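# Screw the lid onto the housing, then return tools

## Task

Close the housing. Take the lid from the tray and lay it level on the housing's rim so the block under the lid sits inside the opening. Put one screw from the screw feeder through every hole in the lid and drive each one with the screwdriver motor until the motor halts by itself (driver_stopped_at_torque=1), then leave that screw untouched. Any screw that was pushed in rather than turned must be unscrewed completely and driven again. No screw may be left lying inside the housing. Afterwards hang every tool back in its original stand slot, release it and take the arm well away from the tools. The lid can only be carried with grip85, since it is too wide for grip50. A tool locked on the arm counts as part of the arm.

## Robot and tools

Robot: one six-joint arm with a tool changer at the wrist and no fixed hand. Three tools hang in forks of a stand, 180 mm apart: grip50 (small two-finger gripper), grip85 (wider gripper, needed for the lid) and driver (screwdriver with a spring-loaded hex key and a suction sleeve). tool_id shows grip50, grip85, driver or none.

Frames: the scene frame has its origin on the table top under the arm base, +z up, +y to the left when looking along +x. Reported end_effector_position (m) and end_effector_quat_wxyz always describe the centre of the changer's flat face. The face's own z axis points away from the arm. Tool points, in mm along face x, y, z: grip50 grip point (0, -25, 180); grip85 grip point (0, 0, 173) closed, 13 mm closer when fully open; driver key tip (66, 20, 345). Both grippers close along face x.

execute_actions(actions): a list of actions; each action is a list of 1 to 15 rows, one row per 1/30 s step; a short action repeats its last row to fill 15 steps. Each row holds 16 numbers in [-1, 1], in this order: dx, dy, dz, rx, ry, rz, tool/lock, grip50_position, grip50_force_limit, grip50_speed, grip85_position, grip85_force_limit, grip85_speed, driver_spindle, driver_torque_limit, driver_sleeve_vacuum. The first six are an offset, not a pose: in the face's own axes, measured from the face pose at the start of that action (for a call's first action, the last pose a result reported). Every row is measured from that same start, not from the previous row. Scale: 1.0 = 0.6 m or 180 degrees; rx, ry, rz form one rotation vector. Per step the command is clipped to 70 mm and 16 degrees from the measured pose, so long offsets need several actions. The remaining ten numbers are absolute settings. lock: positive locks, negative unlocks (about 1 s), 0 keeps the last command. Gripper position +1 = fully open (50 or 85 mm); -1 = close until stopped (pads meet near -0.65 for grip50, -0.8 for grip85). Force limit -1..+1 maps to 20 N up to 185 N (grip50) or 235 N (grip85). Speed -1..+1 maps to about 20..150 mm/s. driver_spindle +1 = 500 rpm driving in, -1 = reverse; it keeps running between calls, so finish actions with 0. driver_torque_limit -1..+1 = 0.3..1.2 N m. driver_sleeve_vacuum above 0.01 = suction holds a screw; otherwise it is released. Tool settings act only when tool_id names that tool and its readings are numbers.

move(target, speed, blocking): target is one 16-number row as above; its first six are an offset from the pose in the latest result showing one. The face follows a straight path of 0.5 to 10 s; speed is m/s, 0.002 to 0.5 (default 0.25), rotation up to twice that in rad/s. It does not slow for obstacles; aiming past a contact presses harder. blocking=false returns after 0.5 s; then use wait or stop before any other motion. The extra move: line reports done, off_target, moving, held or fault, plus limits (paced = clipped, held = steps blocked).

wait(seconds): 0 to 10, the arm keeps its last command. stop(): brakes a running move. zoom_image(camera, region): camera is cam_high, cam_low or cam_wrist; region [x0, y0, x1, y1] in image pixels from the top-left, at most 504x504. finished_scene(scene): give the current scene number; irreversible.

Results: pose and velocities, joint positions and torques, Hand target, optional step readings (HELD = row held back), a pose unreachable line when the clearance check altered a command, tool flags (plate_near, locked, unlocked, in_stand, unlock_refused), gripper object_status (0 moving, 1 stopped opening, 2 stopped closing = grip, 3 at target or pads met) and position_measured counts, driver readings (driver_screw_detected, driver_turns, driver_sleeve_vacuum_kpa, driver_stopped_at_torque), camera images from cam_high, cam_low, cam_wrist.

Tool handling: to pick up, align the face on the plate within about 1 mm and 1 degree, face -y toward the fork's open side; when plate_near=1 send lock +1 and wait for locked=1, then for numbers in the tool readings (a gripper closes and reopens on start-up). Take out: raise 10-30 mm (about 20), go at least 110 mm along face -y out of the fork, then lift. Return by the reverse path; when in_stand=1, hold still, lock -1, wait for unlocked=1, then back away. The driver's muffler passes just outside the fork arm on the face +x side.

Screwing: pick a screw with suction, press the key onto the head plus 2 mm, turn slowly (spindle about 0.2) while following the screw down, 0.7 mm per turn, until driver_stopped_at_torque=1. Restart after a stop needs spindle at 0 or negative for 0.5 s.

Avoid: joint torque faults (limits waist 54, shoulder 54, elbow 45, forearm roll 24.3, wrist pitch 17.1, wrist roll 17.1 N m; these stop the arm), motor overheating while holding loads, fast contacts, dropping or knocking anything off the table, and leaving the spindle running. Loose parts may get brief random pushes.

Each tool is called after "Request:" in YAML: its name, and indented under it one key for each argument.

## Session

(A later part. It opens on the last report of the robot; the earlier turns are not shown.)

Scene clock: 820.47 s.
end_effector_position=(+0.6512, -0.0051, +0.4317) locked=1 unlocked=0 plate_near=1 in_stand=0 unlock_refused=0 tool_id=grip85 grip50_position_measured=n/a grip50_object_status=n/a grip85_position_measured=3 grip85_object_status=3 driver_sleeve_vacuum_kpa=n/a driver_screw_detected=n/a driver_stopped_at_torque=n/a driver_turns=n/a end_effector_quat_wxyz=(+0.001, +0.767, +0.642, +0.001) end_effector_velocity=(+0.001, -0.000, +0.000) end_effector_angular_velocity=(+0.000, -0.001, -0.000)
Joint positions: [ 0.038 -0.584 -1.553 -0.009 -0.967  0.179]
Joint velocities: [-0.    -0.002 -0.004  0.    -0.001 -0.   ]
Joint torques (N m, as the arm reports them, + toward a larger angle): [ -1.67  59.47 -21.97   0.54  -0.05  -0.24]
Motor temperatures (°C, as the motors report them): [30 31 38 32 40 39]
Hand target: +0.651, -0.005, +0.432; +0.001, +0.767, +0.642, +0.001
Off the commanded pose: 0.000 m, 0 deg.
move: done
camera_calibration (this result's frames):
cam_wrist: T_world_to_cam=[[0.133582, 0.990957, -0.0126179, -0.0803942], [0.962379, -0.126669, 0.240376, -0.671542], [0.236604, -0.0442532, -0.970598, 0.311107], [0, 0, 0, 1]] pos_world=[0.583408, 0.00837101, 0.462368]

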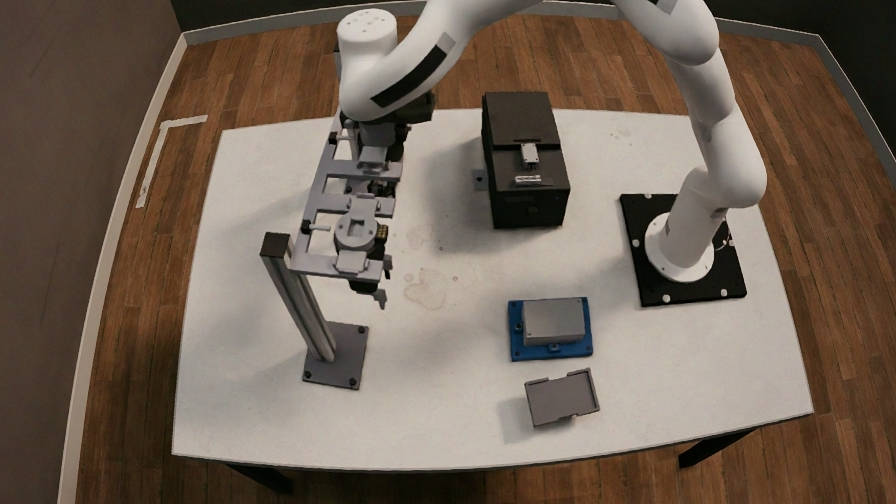

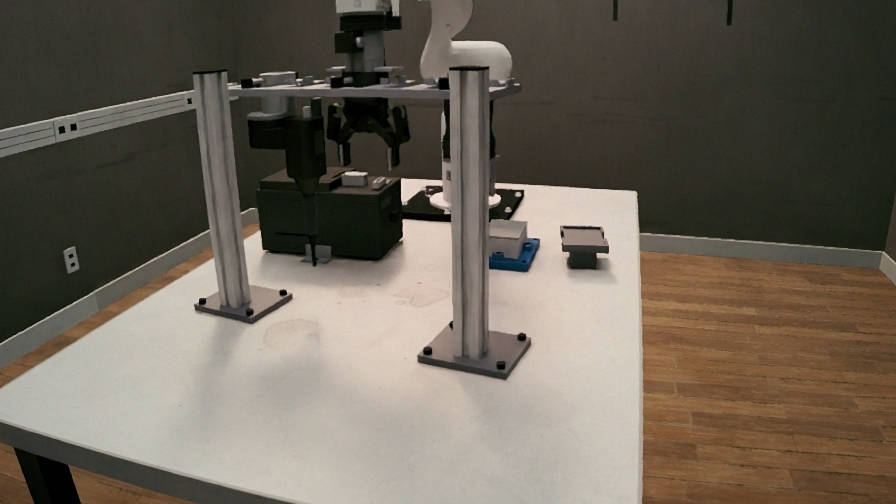

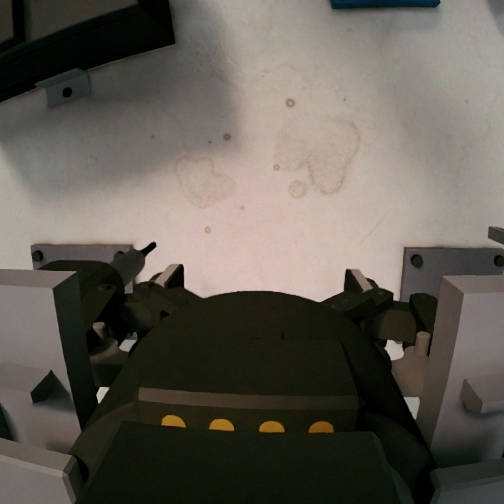

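Request:
execute_actions:
  actions:
    - [[0,0.0005,0.02,0,0,0,0,0,0,0,1,0,0,0,0,0]]
    - [[0,0,0.0135,0,0,0,0,0,0,0,1,0,0,0,0,0]]

Scene clock: 826.83 s.
end_effector_position=(+0.6519, -0.0053, +0.4120) locked=1 unlocked=0 plate_near=1 in_stand=1 unlock_refused=0 tool_id=grip85 grip50_position_measured=n/a grip50_object_status=n/a grip85_position_measured=3 grip85_object_status=3 driver_sleeve_vacuum_kpa=n/a driver_screw_detected=n/a driver_stopped_at_torque=n/a driver_turns=n/a end_effector_quat_wxyz=(+0.002, +0.767, +0.642, +0.001) end_effector_velocity=(-0.000, +0.000, -0.000) end_effector_angular_velocity=(-0.001, +0.001, +0.002)
Joint positions: [ 0.037 -0.6   -1.531 -0.009 -0.927  0.179]
Joint velocities: [ 0.001  0.     0.001 -0.001 -0.001 -0.001]
Joint torques (N m, as the arm reports them, + toward a larger angle): [ -0.55  59.54 -19.34   0.95  -2.22   0.52]
Motor temperatures (°C, as the motors report them): [30 31 38 32 40 39]
Hand target: +0.652, -0.005, +0.412; +0.001, +0.767, +0.642, +0.001
Off the commanded pose: 0.000 m, 0 deg.
Step readings (end_effector_position; steps 1 to 15: 1st action; 16 to 30: 2nd action):
0: (+0.6514, -0.0051, +0.4317)
1: (+0.6514, -0.0051, +0.4317)
2: (+0.6516, -0.0051, +0.4307)
4: (+0.6516, -0.0052, +0.4248)
8: (+0.6513, -0.0052, +0.4196)
15: (+0.6516, -0.0052, +0.4199)
16: (+0.6516, -0.0052, +0.4198)
17: (+0.6517, -0.0052, +0.4191)
19: (+0.6519, -0.0052, +0.4152)
23: (+0.6519, -0.0053, +0.4121)
30: end_effector_position above
camera_calibration (this result's frames):
cam_wrist: T_world_to_cam=[[0.133373, 0.990987, -0.0125085, -0.0804831], [0.962006, -0.126418, 0.242, -0.667867], [0.238237, -0.0443096, -0.970196, 0.290589], [0, 0, 0, 1]] pos_world=[0.583997, 0.00820294, 0.442545]

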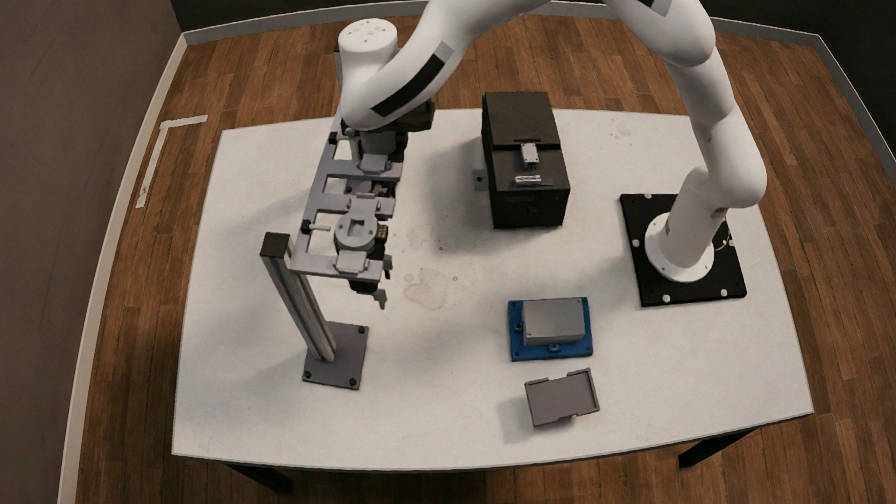

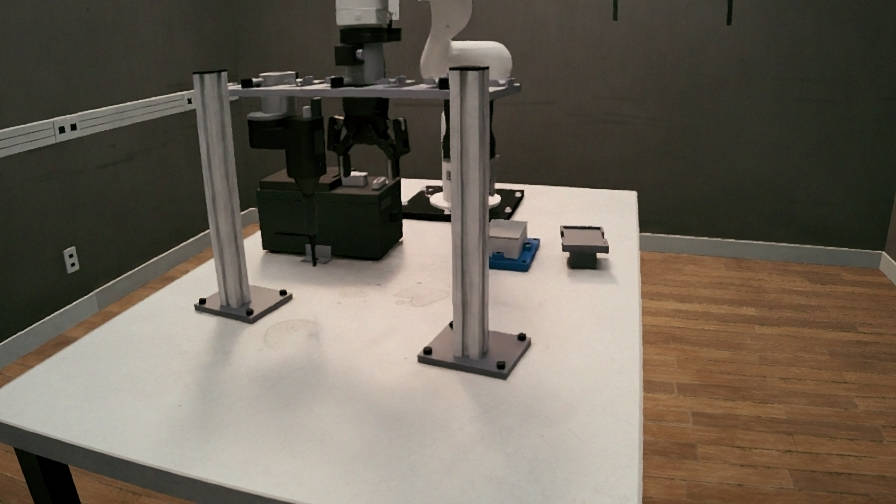

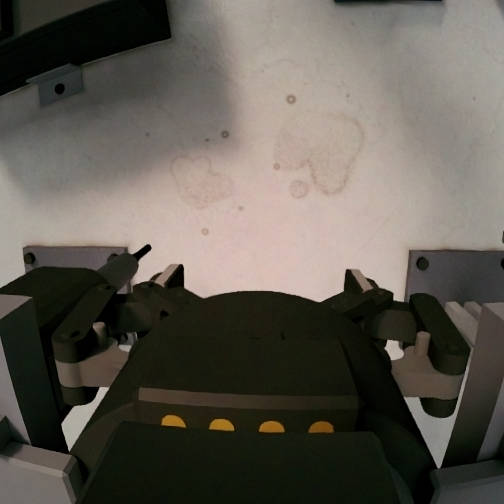

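Request:
execute_actions:
  actions:
    - [[0,0,0,0,0,0,-1,0,0,0,1,0,0,0,0,0]]
    - [[0,0,0,0,0,0,-1,0,0,0,1,0,0,0,0,0]]
    - [[0,0,0,0,0,0,-1,0,0,0,1,0,0,0,0,0]]

Scene clock: 834.47 s.
end_effector_position=(+0.6516, -0.0052, +0.4118) locked=0 unlocked=1 plate_near=1 in_stand=1 unlock_refused=0 tool_id=none grip50_position_measured=n/a grip50_object_status=n/a grip85_position_measured=n/a grip85_object_status=n/a driver_sleeve_vacuum_kpa=n/a driver_screw_detected=n/a driver_stopped_at_torque=n/a driver_turns=n/a end_effector_quat_wxyz=(+0.001, +0.767, +0.642, +0.001) end_effector_velocity=(-0.000, +0.000, +0.000) end_effector_angular_velocity=(+0.000, +0.002, -0.001)
Joint positions: [ 0.037 -0.6   -1.531 -0.009 -0.928  0.18 ]
Joint velocities: [ 0.    -0.    -0.     0.    -0.002  0.001]
Joint torques (N m, as the arm reports them, + toward a larger angle): [ -0.17  45.95 -13.59   0.68  -2.89   0.53]
Motor temperatures (°C, as the motors report them): [30 31 38 32 40 39]
Hand target: +0.652, -0.005, +0.412; +0.001, +0.767, +0.642, +0.001
Off the commanded pose: 0.000 m, 0 deg.
Step readings (end_effector_position; steps 1 to 15: 1st action; 16 to 30: 2nd action; 31 to 45: 3rd action):
0: (+0.6516, -0.0052, +0.4118)
1: (+0.6515, -0.0052, +0.4115)
2: (+0.6515, -0.0052, +0.4116)
4: (+0.6516, -0.0052, +0.4116)
8: (+0.6515, -0.0052, +0.4117)
15: (+0.6516, -0.0052, +0.4118)
16: (+0.6516, -0.0052, +0.4118)
17: (+0.6516, -0.0052, +0.4118)
19: (+0.6516, -0.0052, +0.4117)
23: (+0.6516, -0.0052, +0.4118)
30: (+0.6516, -0.0052, +0.4118)
31: (+0.6516, -0.0052, +0.4118)
32: (+0.6516, -0.0052, +0.4118)
34: (+0.6516, -0.0052, +0.4118)
38: (+0.6516, -0.0052, +0.4118)
45: end_effector_position above
camera_calibration (this result's frames):
cam_wrist: T_world_to_cam=[[0.133524, 0.990964, -0.0126821, -0.0805125], [0.962393, -0.126598, 0.240361, -0.667067], [0.236584, -0.0442992, -0.970601, 0.29164], [0, 0, 0, 1]] pos_world=[0.583734, 0.0082549, 0.442382]

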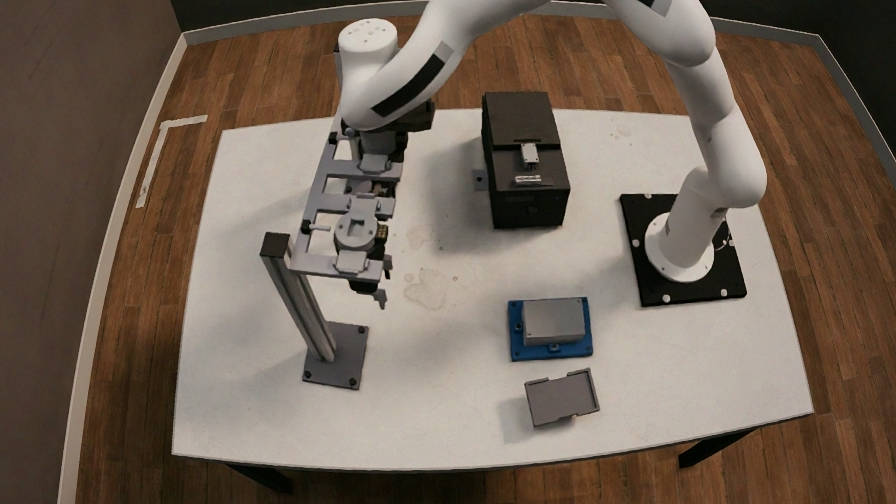

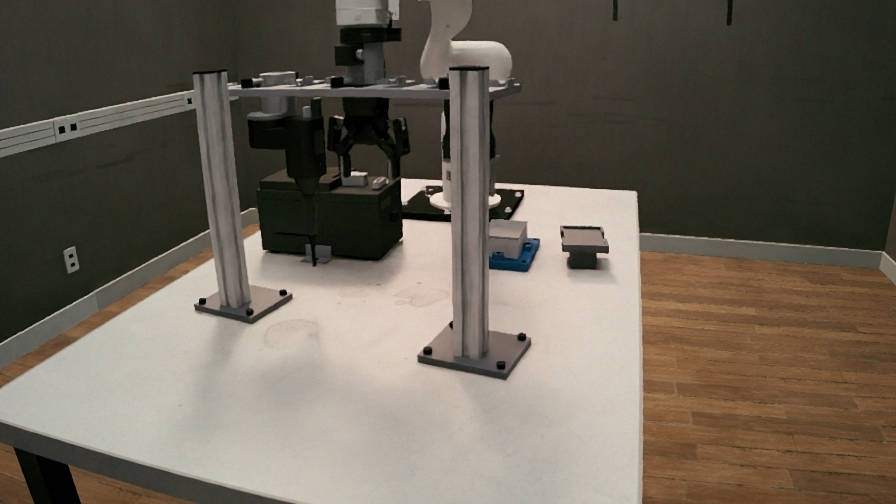

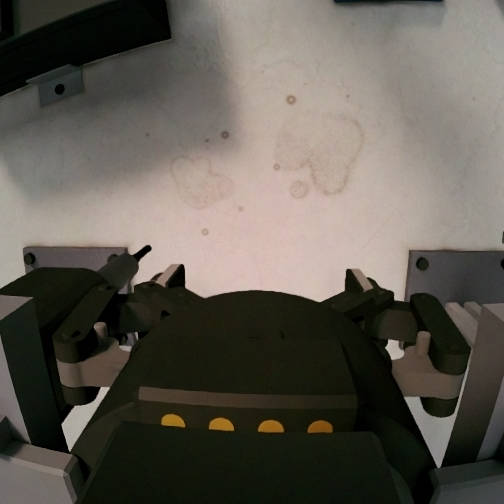

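Request:
execute_actions:
  actions:
    - [[0,0,-0.045,0,0,0,0,0,0,0,0,0,0,0,0,0]]

Request:
move:
  target: [-0.3,0,0,0,0,0,0,0,0,0,0,0,0,0,0,0]
  speed: 0.2

Scene clock: 839.33 s.
end_effector_position=(+0.6513, -0.0051, +0.4384) locked=0 unlocked=1 plate_near=0 in_stand=0 unlock_refused=0 tool_id=none grip50_position_measured=n/a grip50_object_status=n/a grip85_position_measured=n/a grip85_object_status=n/a driver_sleeve_vacuum_kpa=n/a driver_screw_detected=n/a driver_stopped_at_torque=n/a driver_turns=n/a end_effector_quat_wxyz=(+0.001, +0.767, +0.642, +0.000) end_effector_velocity=(+0.001, +0.000, +0.001) end_effector_angular_velocity=(+0.000, -0.005, +0.002)
Joint positions: [ 0.038 -0.58  -1.563 -0.008 -0.981  0.179]
Joint velocities: [ 0.     0.    -0.002  0.001  0.003 -0.002]
Joint torques (N m, as the arm reports them, + toward a larger angle): [ -1.67  48.32 -17.84   0.08  -0.02  -0.36]
Motor temperatures (°C, as the motors report them): [30 31 38 32 40 39]
Hand target: +0.652, -0.005, +0.439; +0.001, +0.767, +0.642, +0.001
Off the commanded pose: 0.000 m, 0 deg.
Step readings (end_effector_position):
0: (+0.6516, -0.0052, +0.4118)
1: (+0.6516, -0.0052, +0.4118)
2: (+0.6513, -0.0052, +0.4131)
4: (+0.6502, -0.0050, +0.4249)
8: (+0.6510, -0.0050, +0.4382)
15: end_effector_position above
camera_calibration (this result's frames):
cam_wrist: T_world_to_cam=[[0.133538, 0.990962, -0.0127566, -0.0802156], [0.96265, -0.126642, 0.239304, -0.672935], [0.235526, -0.0442363, -0.970861, 0.31836], [0, 0, 0, 1]] pos_world=[0.583531, 0.00835175, 0.469096]

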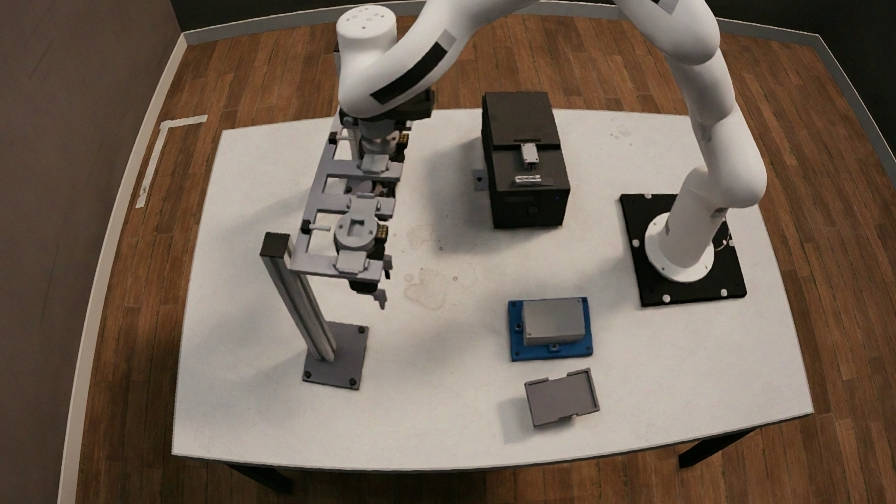

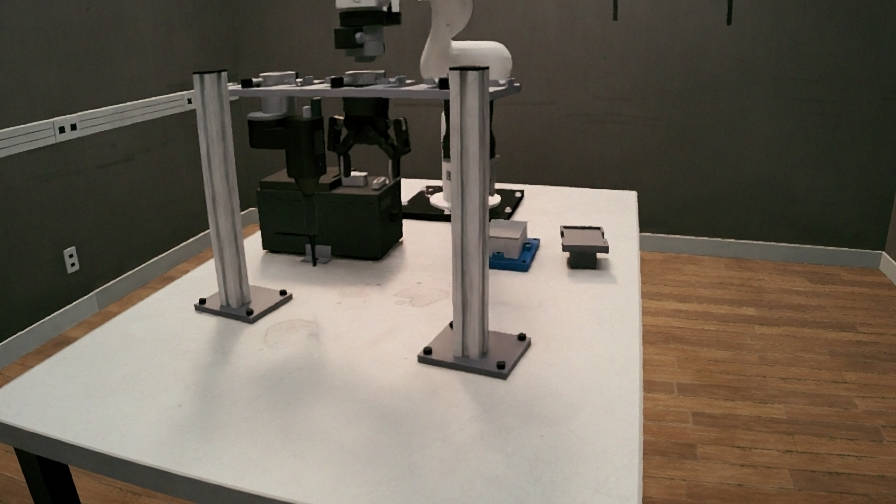

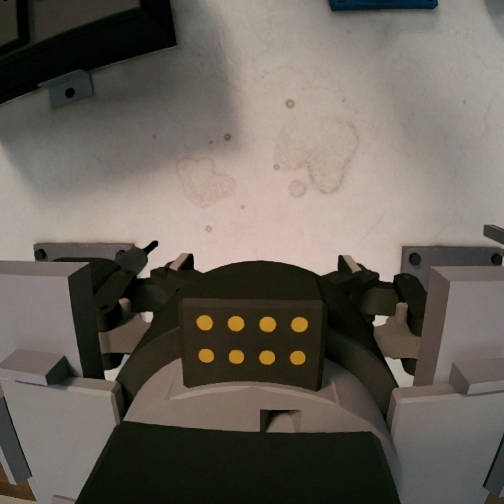

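Scene clock: 840.67 s.
end_effector_position=(+0.6195, -0.1820, +0.4388) locked=0 unlocked=1 plate_near=0 in_stand=0 unlock_refused=0 tool_id=none grip50_position_measured=n/a grip50_object_status=n/a grip85_position_measured=n/a grip85_object_status=n/a driver_sleeve_vacuum_kpa=n/a driver_screw_detected=n/a driver_stopped_at_torque=n/a driver_turns=n/a end_effector_quat_wxyz=(+0.001, +0.767, +0.642, +0.000) end_effector_velocity=(-0.000, -0.001, -0.001) end_effector_angular_velocity=(+0.000, +0.002, +0.002)
Joint positions: [-0.24  -0.562 -1.538 -0.008 -0.973 -0.099]
Joint velocities: [-0.001 -0.001 -0.    -0.    -0.001 -0.003]
Joint torques (N m, as the arm reports them, + toward a larger angle): [ -1.85  47.39 -17.52   0.49   0.05  -0.22]
Motor temperatures (°C, as the motors report them): [30 31 38 32 40 39]
Hand target: +0.619, -0.182, +0.439; +0.001, +0.767, +0.642, +0.000
Off the commanded pose: 0.000 m, 0 deg.
move: done
camera_calibration (this result's frames):
cam_wrist: T_world_to_cam=[[0.133269, 0.990993, -0.0131404, 0.0996393], [0.962608, -0.126274, 0.239668, -0.664847], [0.23585, -0.0445893, -0.970766, 0.318131], [0, 0, 0, 1]] pos_world=[0.551677, -0.168509, 0.469482]

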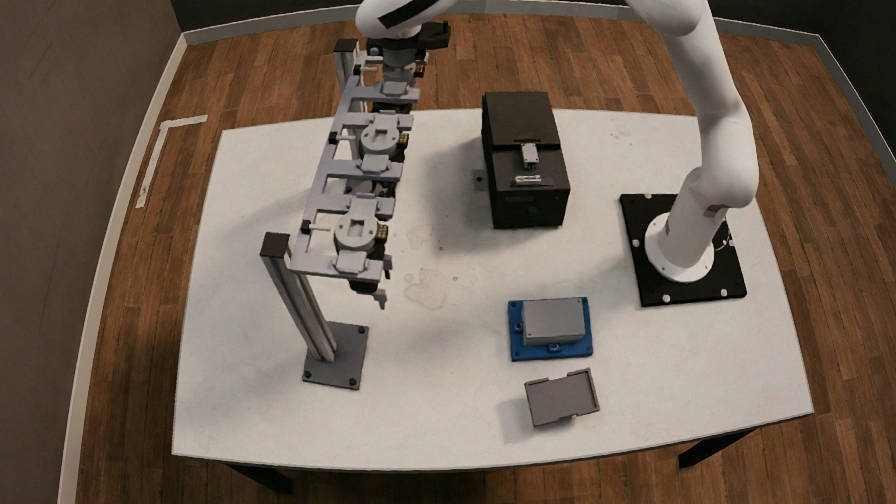

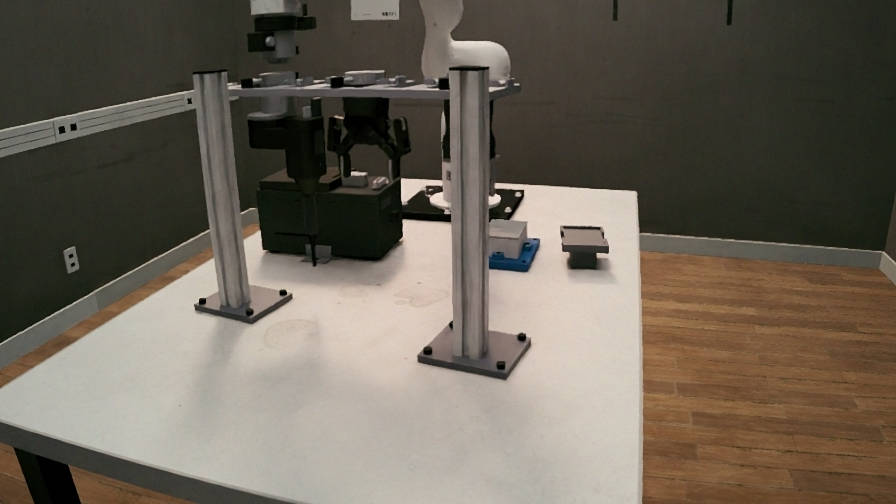

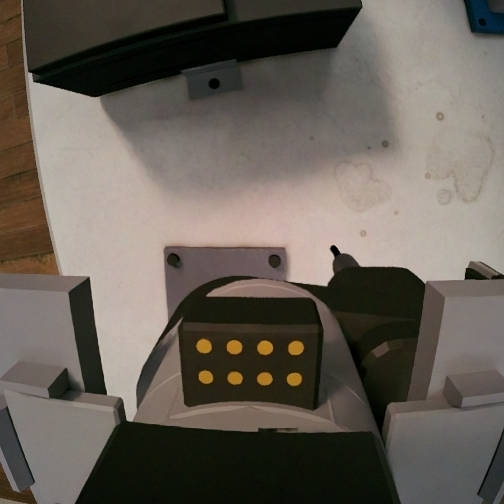

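Request:
execute_actions:
  actions:
    - [[-0.0005,0.006,0,0,0,0,0,0,0,0,0,0,0,0,0,0]]

Request:
zoom_image:
  camera: "cam_wrist"
  region: [60, 250, 460, 440]

Scene clock: 852.57 s.
end_effector_position=(+0.6230, -0.1829, +0.4388) locked=0 unlocked=1 plate_near=0 in_stand=0 unlock_refused=0 tool_id=none grip50_position_measured=n/a grip50_object_status=n/a grip85_position_measured=n/a grip85_object_status=n/a driver_sleeve_vacuum_kpa=n/a driver_screw_detected=n/a driver_stopped_at_torque=n/a driver_turns=n/a end_effector_quat_wxyz=(+0.001, +0.767, +0.642, +0.000) end_effector_velocity=(+0.000, -0.000, -0.000) end_effector_angular_velocity=(-0.001, -0.001, +0.001)
Joint positions: [-0.24  -0.571 -1.552 -0.008 -0.978 -0.099]
Joint velocities: [-0.    -0.     0.    -0.001  0.001 -0.   ]
Joint torques (N m, as the arm reports them, + toward a larger angle): [ -1.46  46.44 -17.87   0.53  -0.06  -0.34]
Motor temperatures (°C, as the motors report them): [30 31 38 32 40 39]
Hand target: +0.623, -0.183, +0.439; +0.001, +0.767, +0.642, +0.000
Off the commanded pose: 0.000 m, 0 deg.
Step readings (end_effector_position):
0: (+0.6194, -0.1823, +0.4388)
1: (+0.6194, -0.1823, +0.4388)
2: (+0.6199, -0.1824, +0.4389)
4: (+0.6217, -0.1827, +0.4389)
8: (+0.6228, -0.1829, +0.4387)
15: end_effector_position above
camera_calibration (this result's frames):
cam_wrist: T_world_to_cam=[[0.133264, 0.990993, -0.0131362, 0.1001], [0.962609, -0.12627, 0.239665, -0.668313], [0.235848, -0.0445838, -0.970767, 0.317285], [0, 0, 0, 1]] pos_world=[0.555154, -0.169441, 0.469496]

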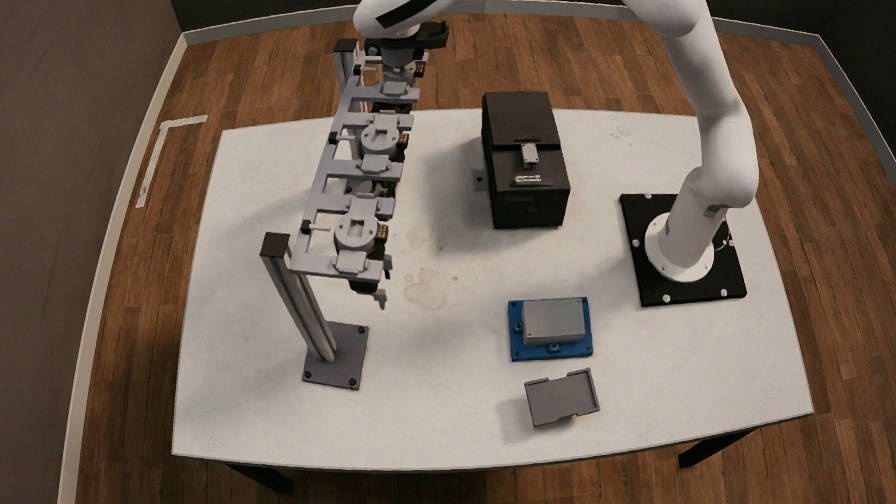

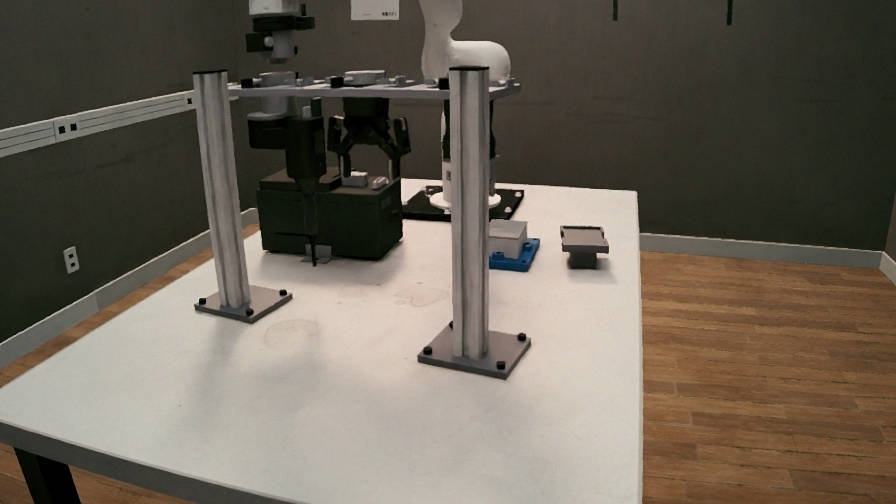

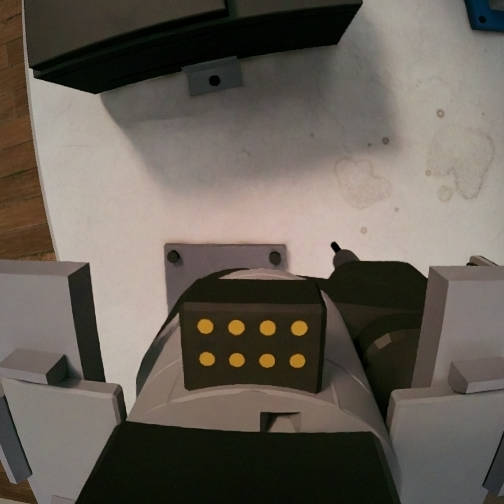

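Region (60, 250, 460, 440) of cam_wrist's 504x504 image, scaled by 1.260, with more detail than that image has; it fills the top 239 rows of this view, and the rest is white.

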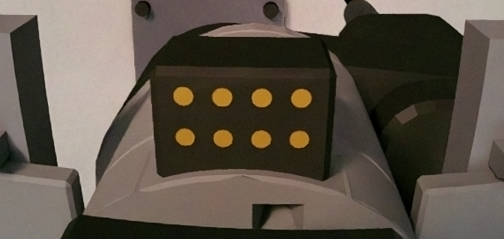

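Request:
execute_actions:
  actions:
    - [[0,0.0009,0.025,0,0,0,0,0,0,0,0,0,0,0,0,0]]
    - [[0,0,0.014,0,0,0,0,0,0,0,0,0,0,0,0,0]]
    - [[0,0,0.008,0,0,0,0,0,0,0,0,0,0,0,0,0]]

Scene clock: 859.87 s.
end_effector_position=(+0.6236, -0.1831, +0.4115) locked=0 unlocked=1 plate_near=1 in_stand=1 unlock_refused=0 tool_id=none grip50_position_measured=n/a grip50_object_status=n/a grip85_position_measured=n/a grip85_object_status=n/a driver_sleeve_vacuum_kpa=n/a driver_screw_detected=n/a driver_stopped_at_torque=n/a driver_turns=n/a end_effector_quat_wxyz=(+0.002, +0.767, +0.642, +0.001) end_effector_velocity=(+0.000, +0.000, -0.000) end_effector_angular_velocity=(+0.000, -0.000, +0.000)
Joint positions: [-0.24  -0.593 -1.521 -0.009 -0.924 -0.099]
Joint velocities: [0.001 0.    0.001 0.    0.001 0.   ]
Joint torques (N m, as the arm reports them, + toward a larger angle): [ -2.84  36.74 -13.94  -0.03   1.16   0.29]
Motor temperatures (°C, as the motors report them): [30 31 38 32 40 39]
Hand target: +0.624, -0.183, +0.411; +0.001, +0.767, +0.642, +0.000
Off the commanded pose: 0.001 m, 0 deg.
Step readings (end_effector_position; steps 1 to 15: 1st action; 16 to 30: 2nd action; 31 to 45: 3rd action):
0: (+0.6230, -0.1829, +0.4388)
1: (+0.6230, -0.1829, +0.4388)
2: (+0.6232, -0.1830, +0.4376)
4: (+0.6233, -0.1830, +0.4301)
8: (+0.6233, -0.1830, +0.4239)
15: (+0.6235, -0.1831, +0.4240)
16: (+0.6235, -0.1831, +0.4239)
17: (+0.6237, -0.1831, +0.4231)
19: (+0.6235, -0.1831, +0.4188)
23: (+0.6234, -0.1831, +0.4156)
30: (+0.6236, -0.1831, +0.4156)
31: (+0.6236, -0.1831, +0.4156)
32: (+0.6236, -0.1831, +0.4151)
34: (+0.6236, -0.1830, +0.4127)
38: (+0.6236, -0.1830, +0.4116)
45: end_effector_position above
camera_calibration (this result's frames):
cam_wrist: T_world_to_cam=[[0.133185, 0.991002, -0.0132722, 0.0999221], [0.962419, -0.126122, 0.240505, -0.662614], [0.236667, -0.044805, -0.970557, 0.289941], [0, 0, 0, 1]] pos_world=[0.555785, -0.169603, 0.442092]

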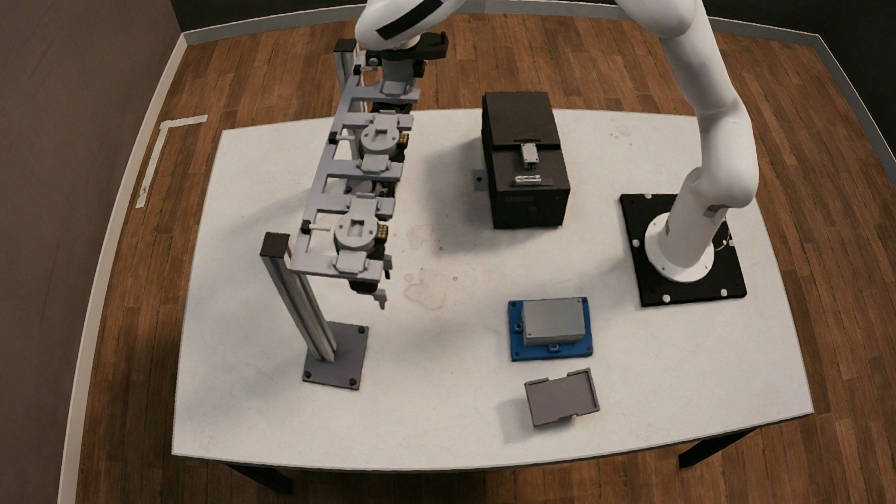

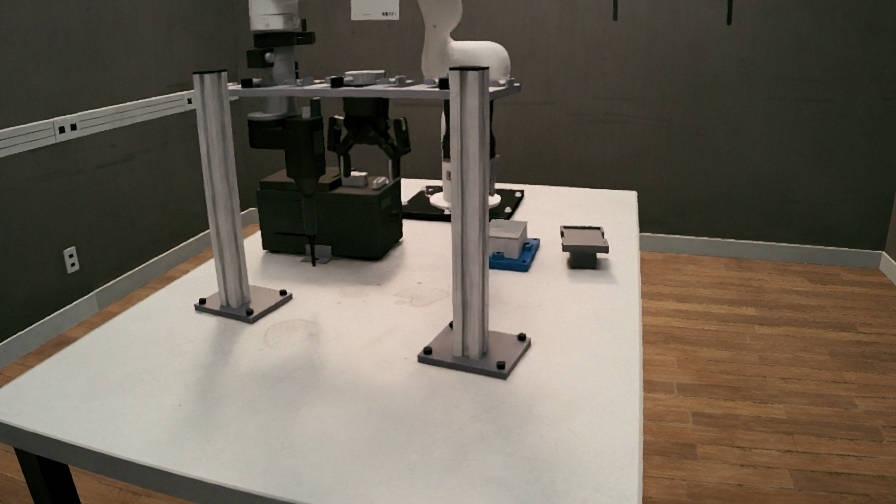

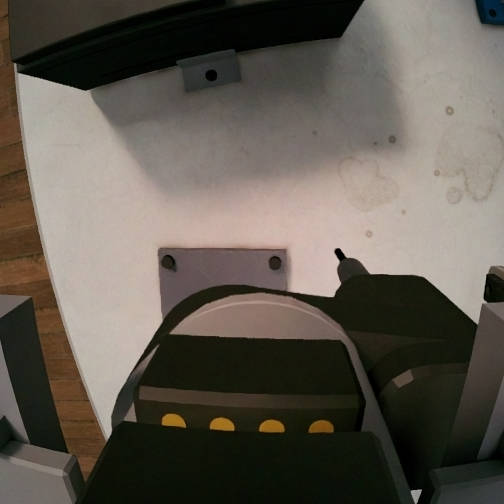

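Request:
execute_actions:
  actions:
    - [[0,0,0,0,0,0,1,0,0,0,0,0,0,0,0,0]]
    - [[0,0,0,0,0,0,1,0,0,0,0,0,0,0,0,0]]
    - [[0,0,0,0,0,0,1,0,0,0,0,0,0,0,0,0]]

Request:
zoom_image:
  camera: "cam_high"
  region: [450, 80, 600, 240]

Scene clock: 874.40 s.
end_effector_position=(+0.6238, -0.1831, +0.4117) locked=1 unlocked=0 plate_near=1 in_stand=1 unlock_refused=0 tool_id=driver grip50_position_measured=n/a grip50_object_status=n/a grip85_position_measured=n/a grip85_object_status=n/a driver_sleeve_vacuum_kpa=n/a driver_screw_detected=n/a driver_stopped_at_torque=n/a driver_turns=n/a end_effector_quat_wxyz=(+0.002, +0.767, +0.642, +0.001) end_effector_velocity=(-0.000, -0.001, +0.001) end_effector_angular_velocity=(-0.000, -0.000, -0.002)
Joint positions: [-0.24  -0.593 -1.522 -0.008 -0.924 -0.099]
Joint velocities: [-0.001  0.001 -0.    -0.    -0.001  0.001]
Joint torques (N m, as the arm reports them, + toward a larger angle): [ -5.    39.49 -17.33  -0.56   2.67   0.82]
Motor temperatures (°C, as the motors report them): [30 31 37 32 40 39]
Hand target: +0.624, -0.183, +0.412; +0.002, +0.767, +0.642, +0.001
Off the commanded pose: 0.000 m, 0 deg.
Step readings (end_effector_position; steps 1 to 15: 1st action; 16 to 30: 2nd action; 31 to 45: 3rd action):
0: (+0.6236, -0.1831, +0.4111)
1: (+0.6236, -0.1831, +0.4111)
2: (+0.6236, -0.1831, +0.4111)
4: (+0.6236, -0.1831, +0.4111)
8: (+0.6236, -0.1831, +0.4112)
15: (+0.6236, -0.1831, +0.4112)
16: (+0.6236, -0.1831, +0.4112)
17: (+0.6236, -0.1831, +0.4112)
19: (+0.6236, -0.1831, +0.4112)
23: (+0.6236, -0.1831, +0.4112)
30: (+0.6238, -0.1831, +0.4117)
31: (+0.6237, -0.1831, +0.4117)
32: (+0.6238, -0.1831, +0.4117)
34: (+0.6238, -0.1831, +0.4117)
38: (+0.6238, -0.1831, +0.4117)
45: end_effector_position above
camera_calibration (this result's frames):
cam_wrist: T_world_to_cam=[[0.133182, 0.991001, -0.0133654, 0.0999933], [0.962214, -0.126058, 0.241359, -0.663021], [0.237503, -0.0450051, -0.970344, 0.289478], [0, 0, 0, 1]] pos_world=[0.555899, -0.169645, 0.442256]

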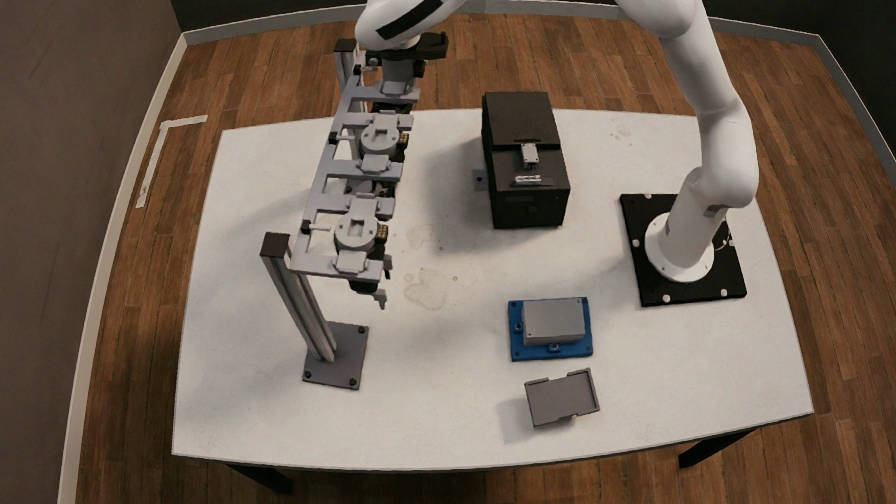

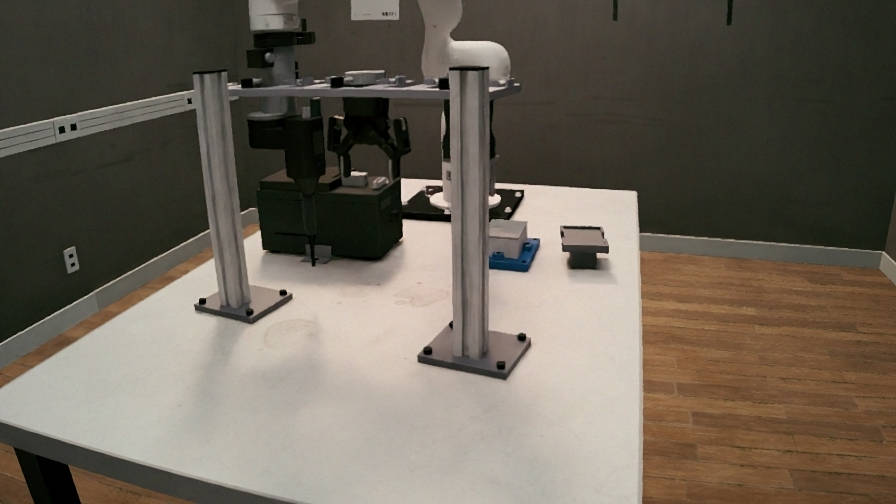

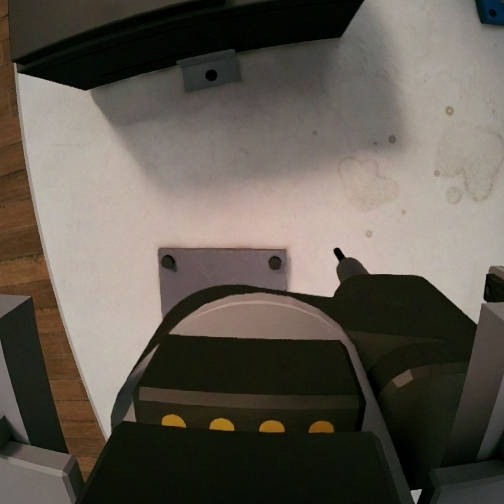

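Region (450, 80, 600, 240) of cam_high's 896x504 image, scaled by 3.150, with more detail than that image has; it fills the left 472 columns of this view, and the rest is white.

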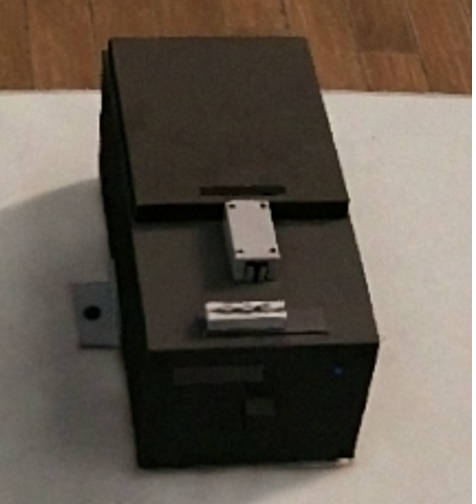

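Request:
execute_actions:
  actions:
    - [[0,0,-0.0333,0,0,0,0,0,0,0,0,0,0,0,0,0]]

Request:
move:
  target: [0,-0.2,0,0,0,0,0,0,0,0,0,0,0,0,0,0]
  speed: 0.1

Scene clock: 892.87 s.
end_effector_position=(+0.6235, -0.1831, +0.4309) locked=1 unlocked=0 plate_near=1 in_stand=0 unlock_refused=0 tool_id=driver grip50_position_measured=n/a grip50_object_status=n/a grip85_position_measured=n/a grip85_object_status=n/a driver_sleeve_vacuum_kpa=0 driver_screw_detected=0 driver_stopped_at_torque=0 driver_turns=0.00 end_effector_quat_wxyz=(+0.001, +0.767, +0.642, +0.000) end_effector_velocity=(+0.002, +0.001, +0.005) end_effector_angular_velocity=(-0.001, -0.008, +0.003)
Joint positions: [-0.24  -0.578 -1.544 -0.008 -0.962 -0.099]
Joint velocities: [ 0.002  0.004 -0.005  0.001 -0.001 -0.002]
Joint torques (N m, as the arm reports them, + toward a larger angle): [ -1.49  68.1  -25.66   0.81   0.31  -0.4 ]
Motor temperatures (°C, as the motors report them): [30 31 37 32 40 39]
Hand target: +0.624, -0.183, +0.432; +0.002, +0.767, +0.642, +0.001
Off the commanded pose: 0.001 m, 0 deg.
Step readings (end_effector_position):
0: (+0.6238, -0.1831, +0.4117)
1: (+0.6237, -0.1831, +0.4117)
2: (+0.6238, -0.1831, +0.4127)
4: (+0.6237, -0.1832, +0.4192)
8: (+0.6236, -0.1832, +0.4298)
15: end_effector_position above
camera_calibration (this result's frames):
cam_wrist: T_world_to_cam=[[0.133388, 0.990976, -0.0131889, 0.100018], [0.962498, -0.12636, 0.240063, -0.667115], [0.23623, -0.0447159, -0.970668, 0.309166], [0, 0, 0, 1]] pos_world=[0.555721, -0.169588, 0.461566]

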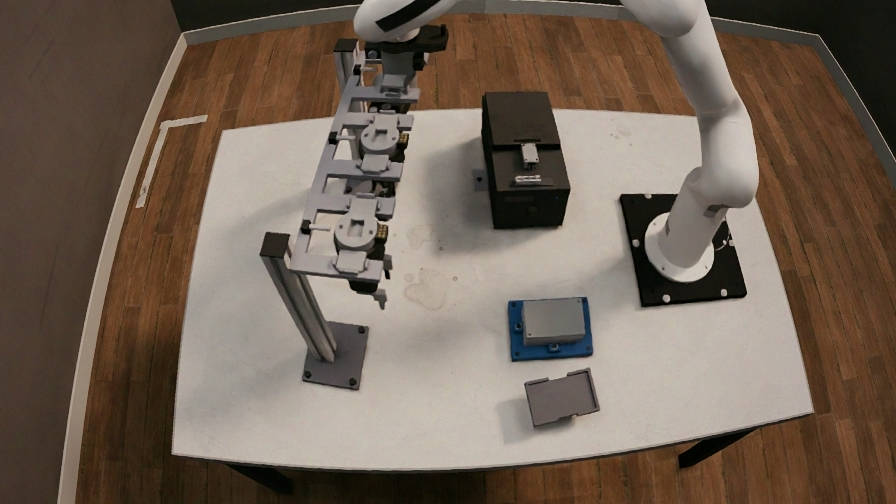

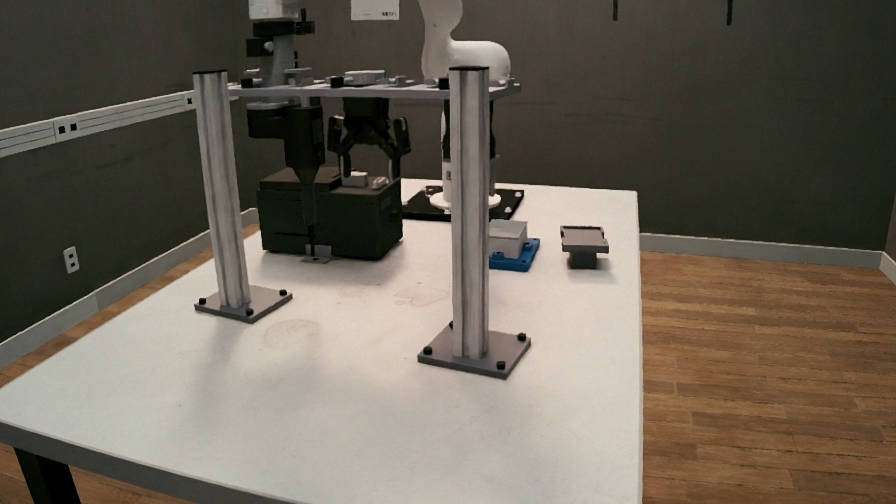

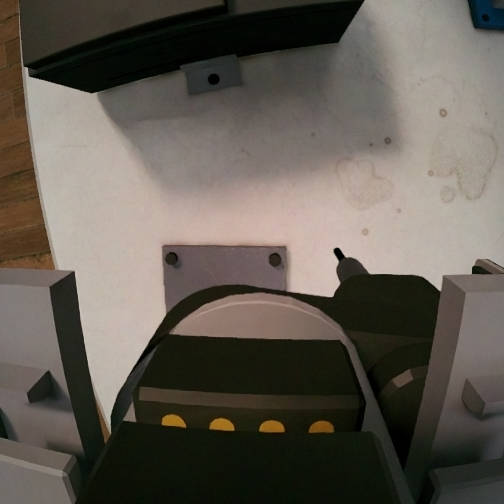

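Scene clock: 894.47 s.
end_effector_position=(+0.5057, -0.1619, +0.4307) locked=1 unlocked=0 plate_near=1 in_stand=0 unlock_refused=0 tool_id=driver grip50_position_measured=n/a grip50_object_status=n/a grip85_position_measured=n/a grip85_object_status=n/a driver_sleeve_vacuum_kpa=0 driver_screw_detected=0 driver_stopped_at_torque=0 driver_turns=0.00 end_effector_quat_wxyz=(+0.002, +0.767, +0.642, +0.001) end_effector_velocity=(-0.001, +0.001, -0.001) end_effector_angular_velocity=(+0.001, +0.002, +0.001)
Joint positions: [-0.263 -0.286 -1.14  -0.009 -0.85  -0.12 ]
Joint velocities: [ 0.001  0.002  0.005  0.     0.001 -0.   ]
Joint torques (N m, as the arm reports them, + toward a larger angle): [ -1.94  51.65 -25.52   0.69   0.17  -0.25]
Motor temperatures (°C, as the motors report them): [30 31 38 32 40 39]
Hand target: +0.505, -0.162, +0.431; +0.001, +0.767, +0.642, +0.000
Off the commanded pose: 0.000 m, 0 deg.
move: done
camera_calibration (this result's frames):
cam_wrist: T_world_to_cam=[[0.133571, 0.990949, -0.013409, 0.0947147], [0.962362, -0.126463, 0.240554, -0.551103], [0.236681, -0.0450354, -0.970543, 0.337448], [0, 0, 0, 1]] pos_world=[0.437842, -0.148354, 0.461348]

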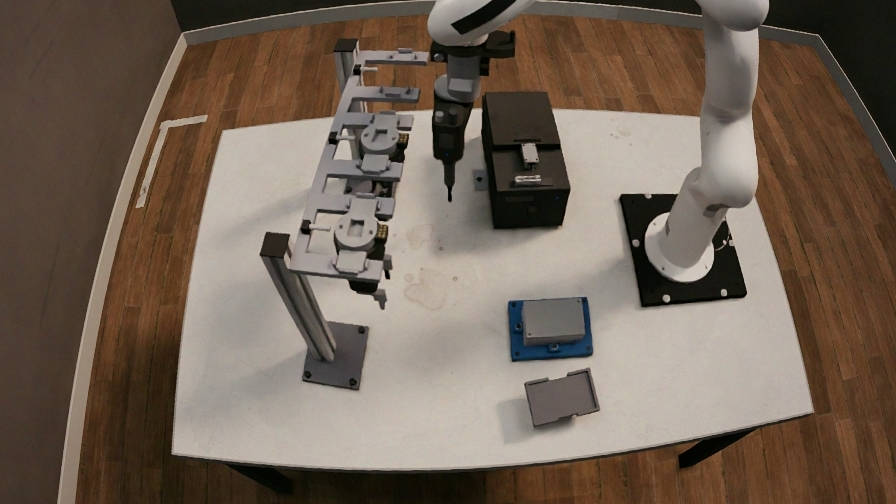

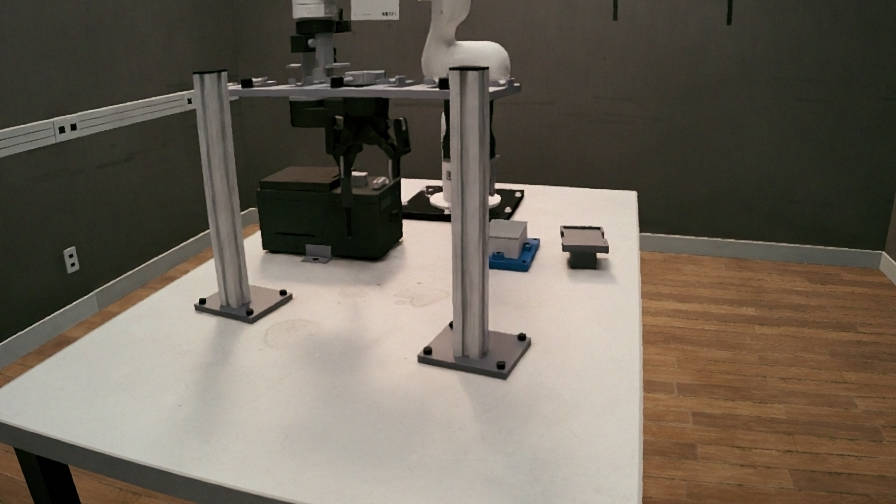

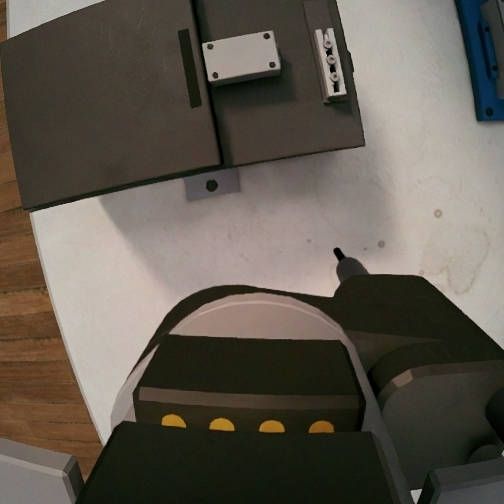

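Request:
zoom_image:
  camera: "cam_wrist"
  region: [270, 0, 410, 140]

Request:
zoom_image:
  camera: "cam_low"
  region: [250, 150, 420, 280]

Region (270, 0, 410, 140) of cam_wrist's 504x504 image, scaled by 3.600, with more detail than that image has.

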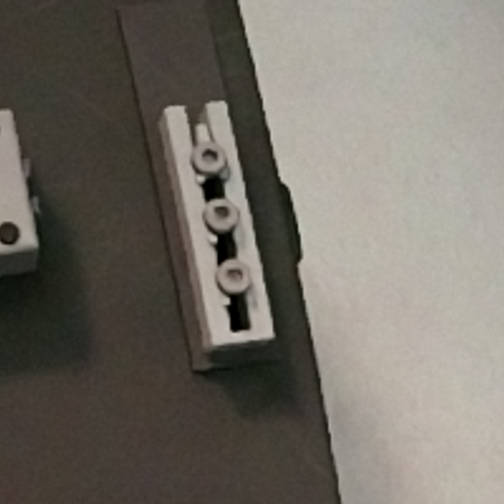

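Region (250, 150, 420, 280) of cam_low's 896x504 image, scaled by 2.965, with more detail than that image has; it fills the top 385 rows of this view, and the rest is white.

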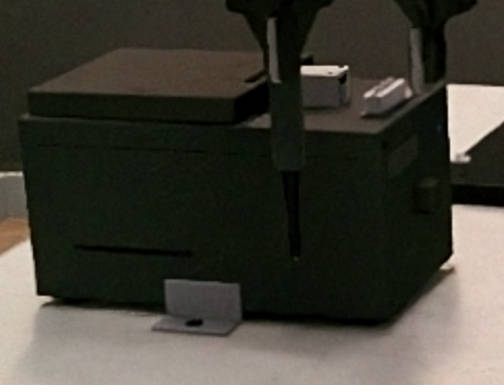

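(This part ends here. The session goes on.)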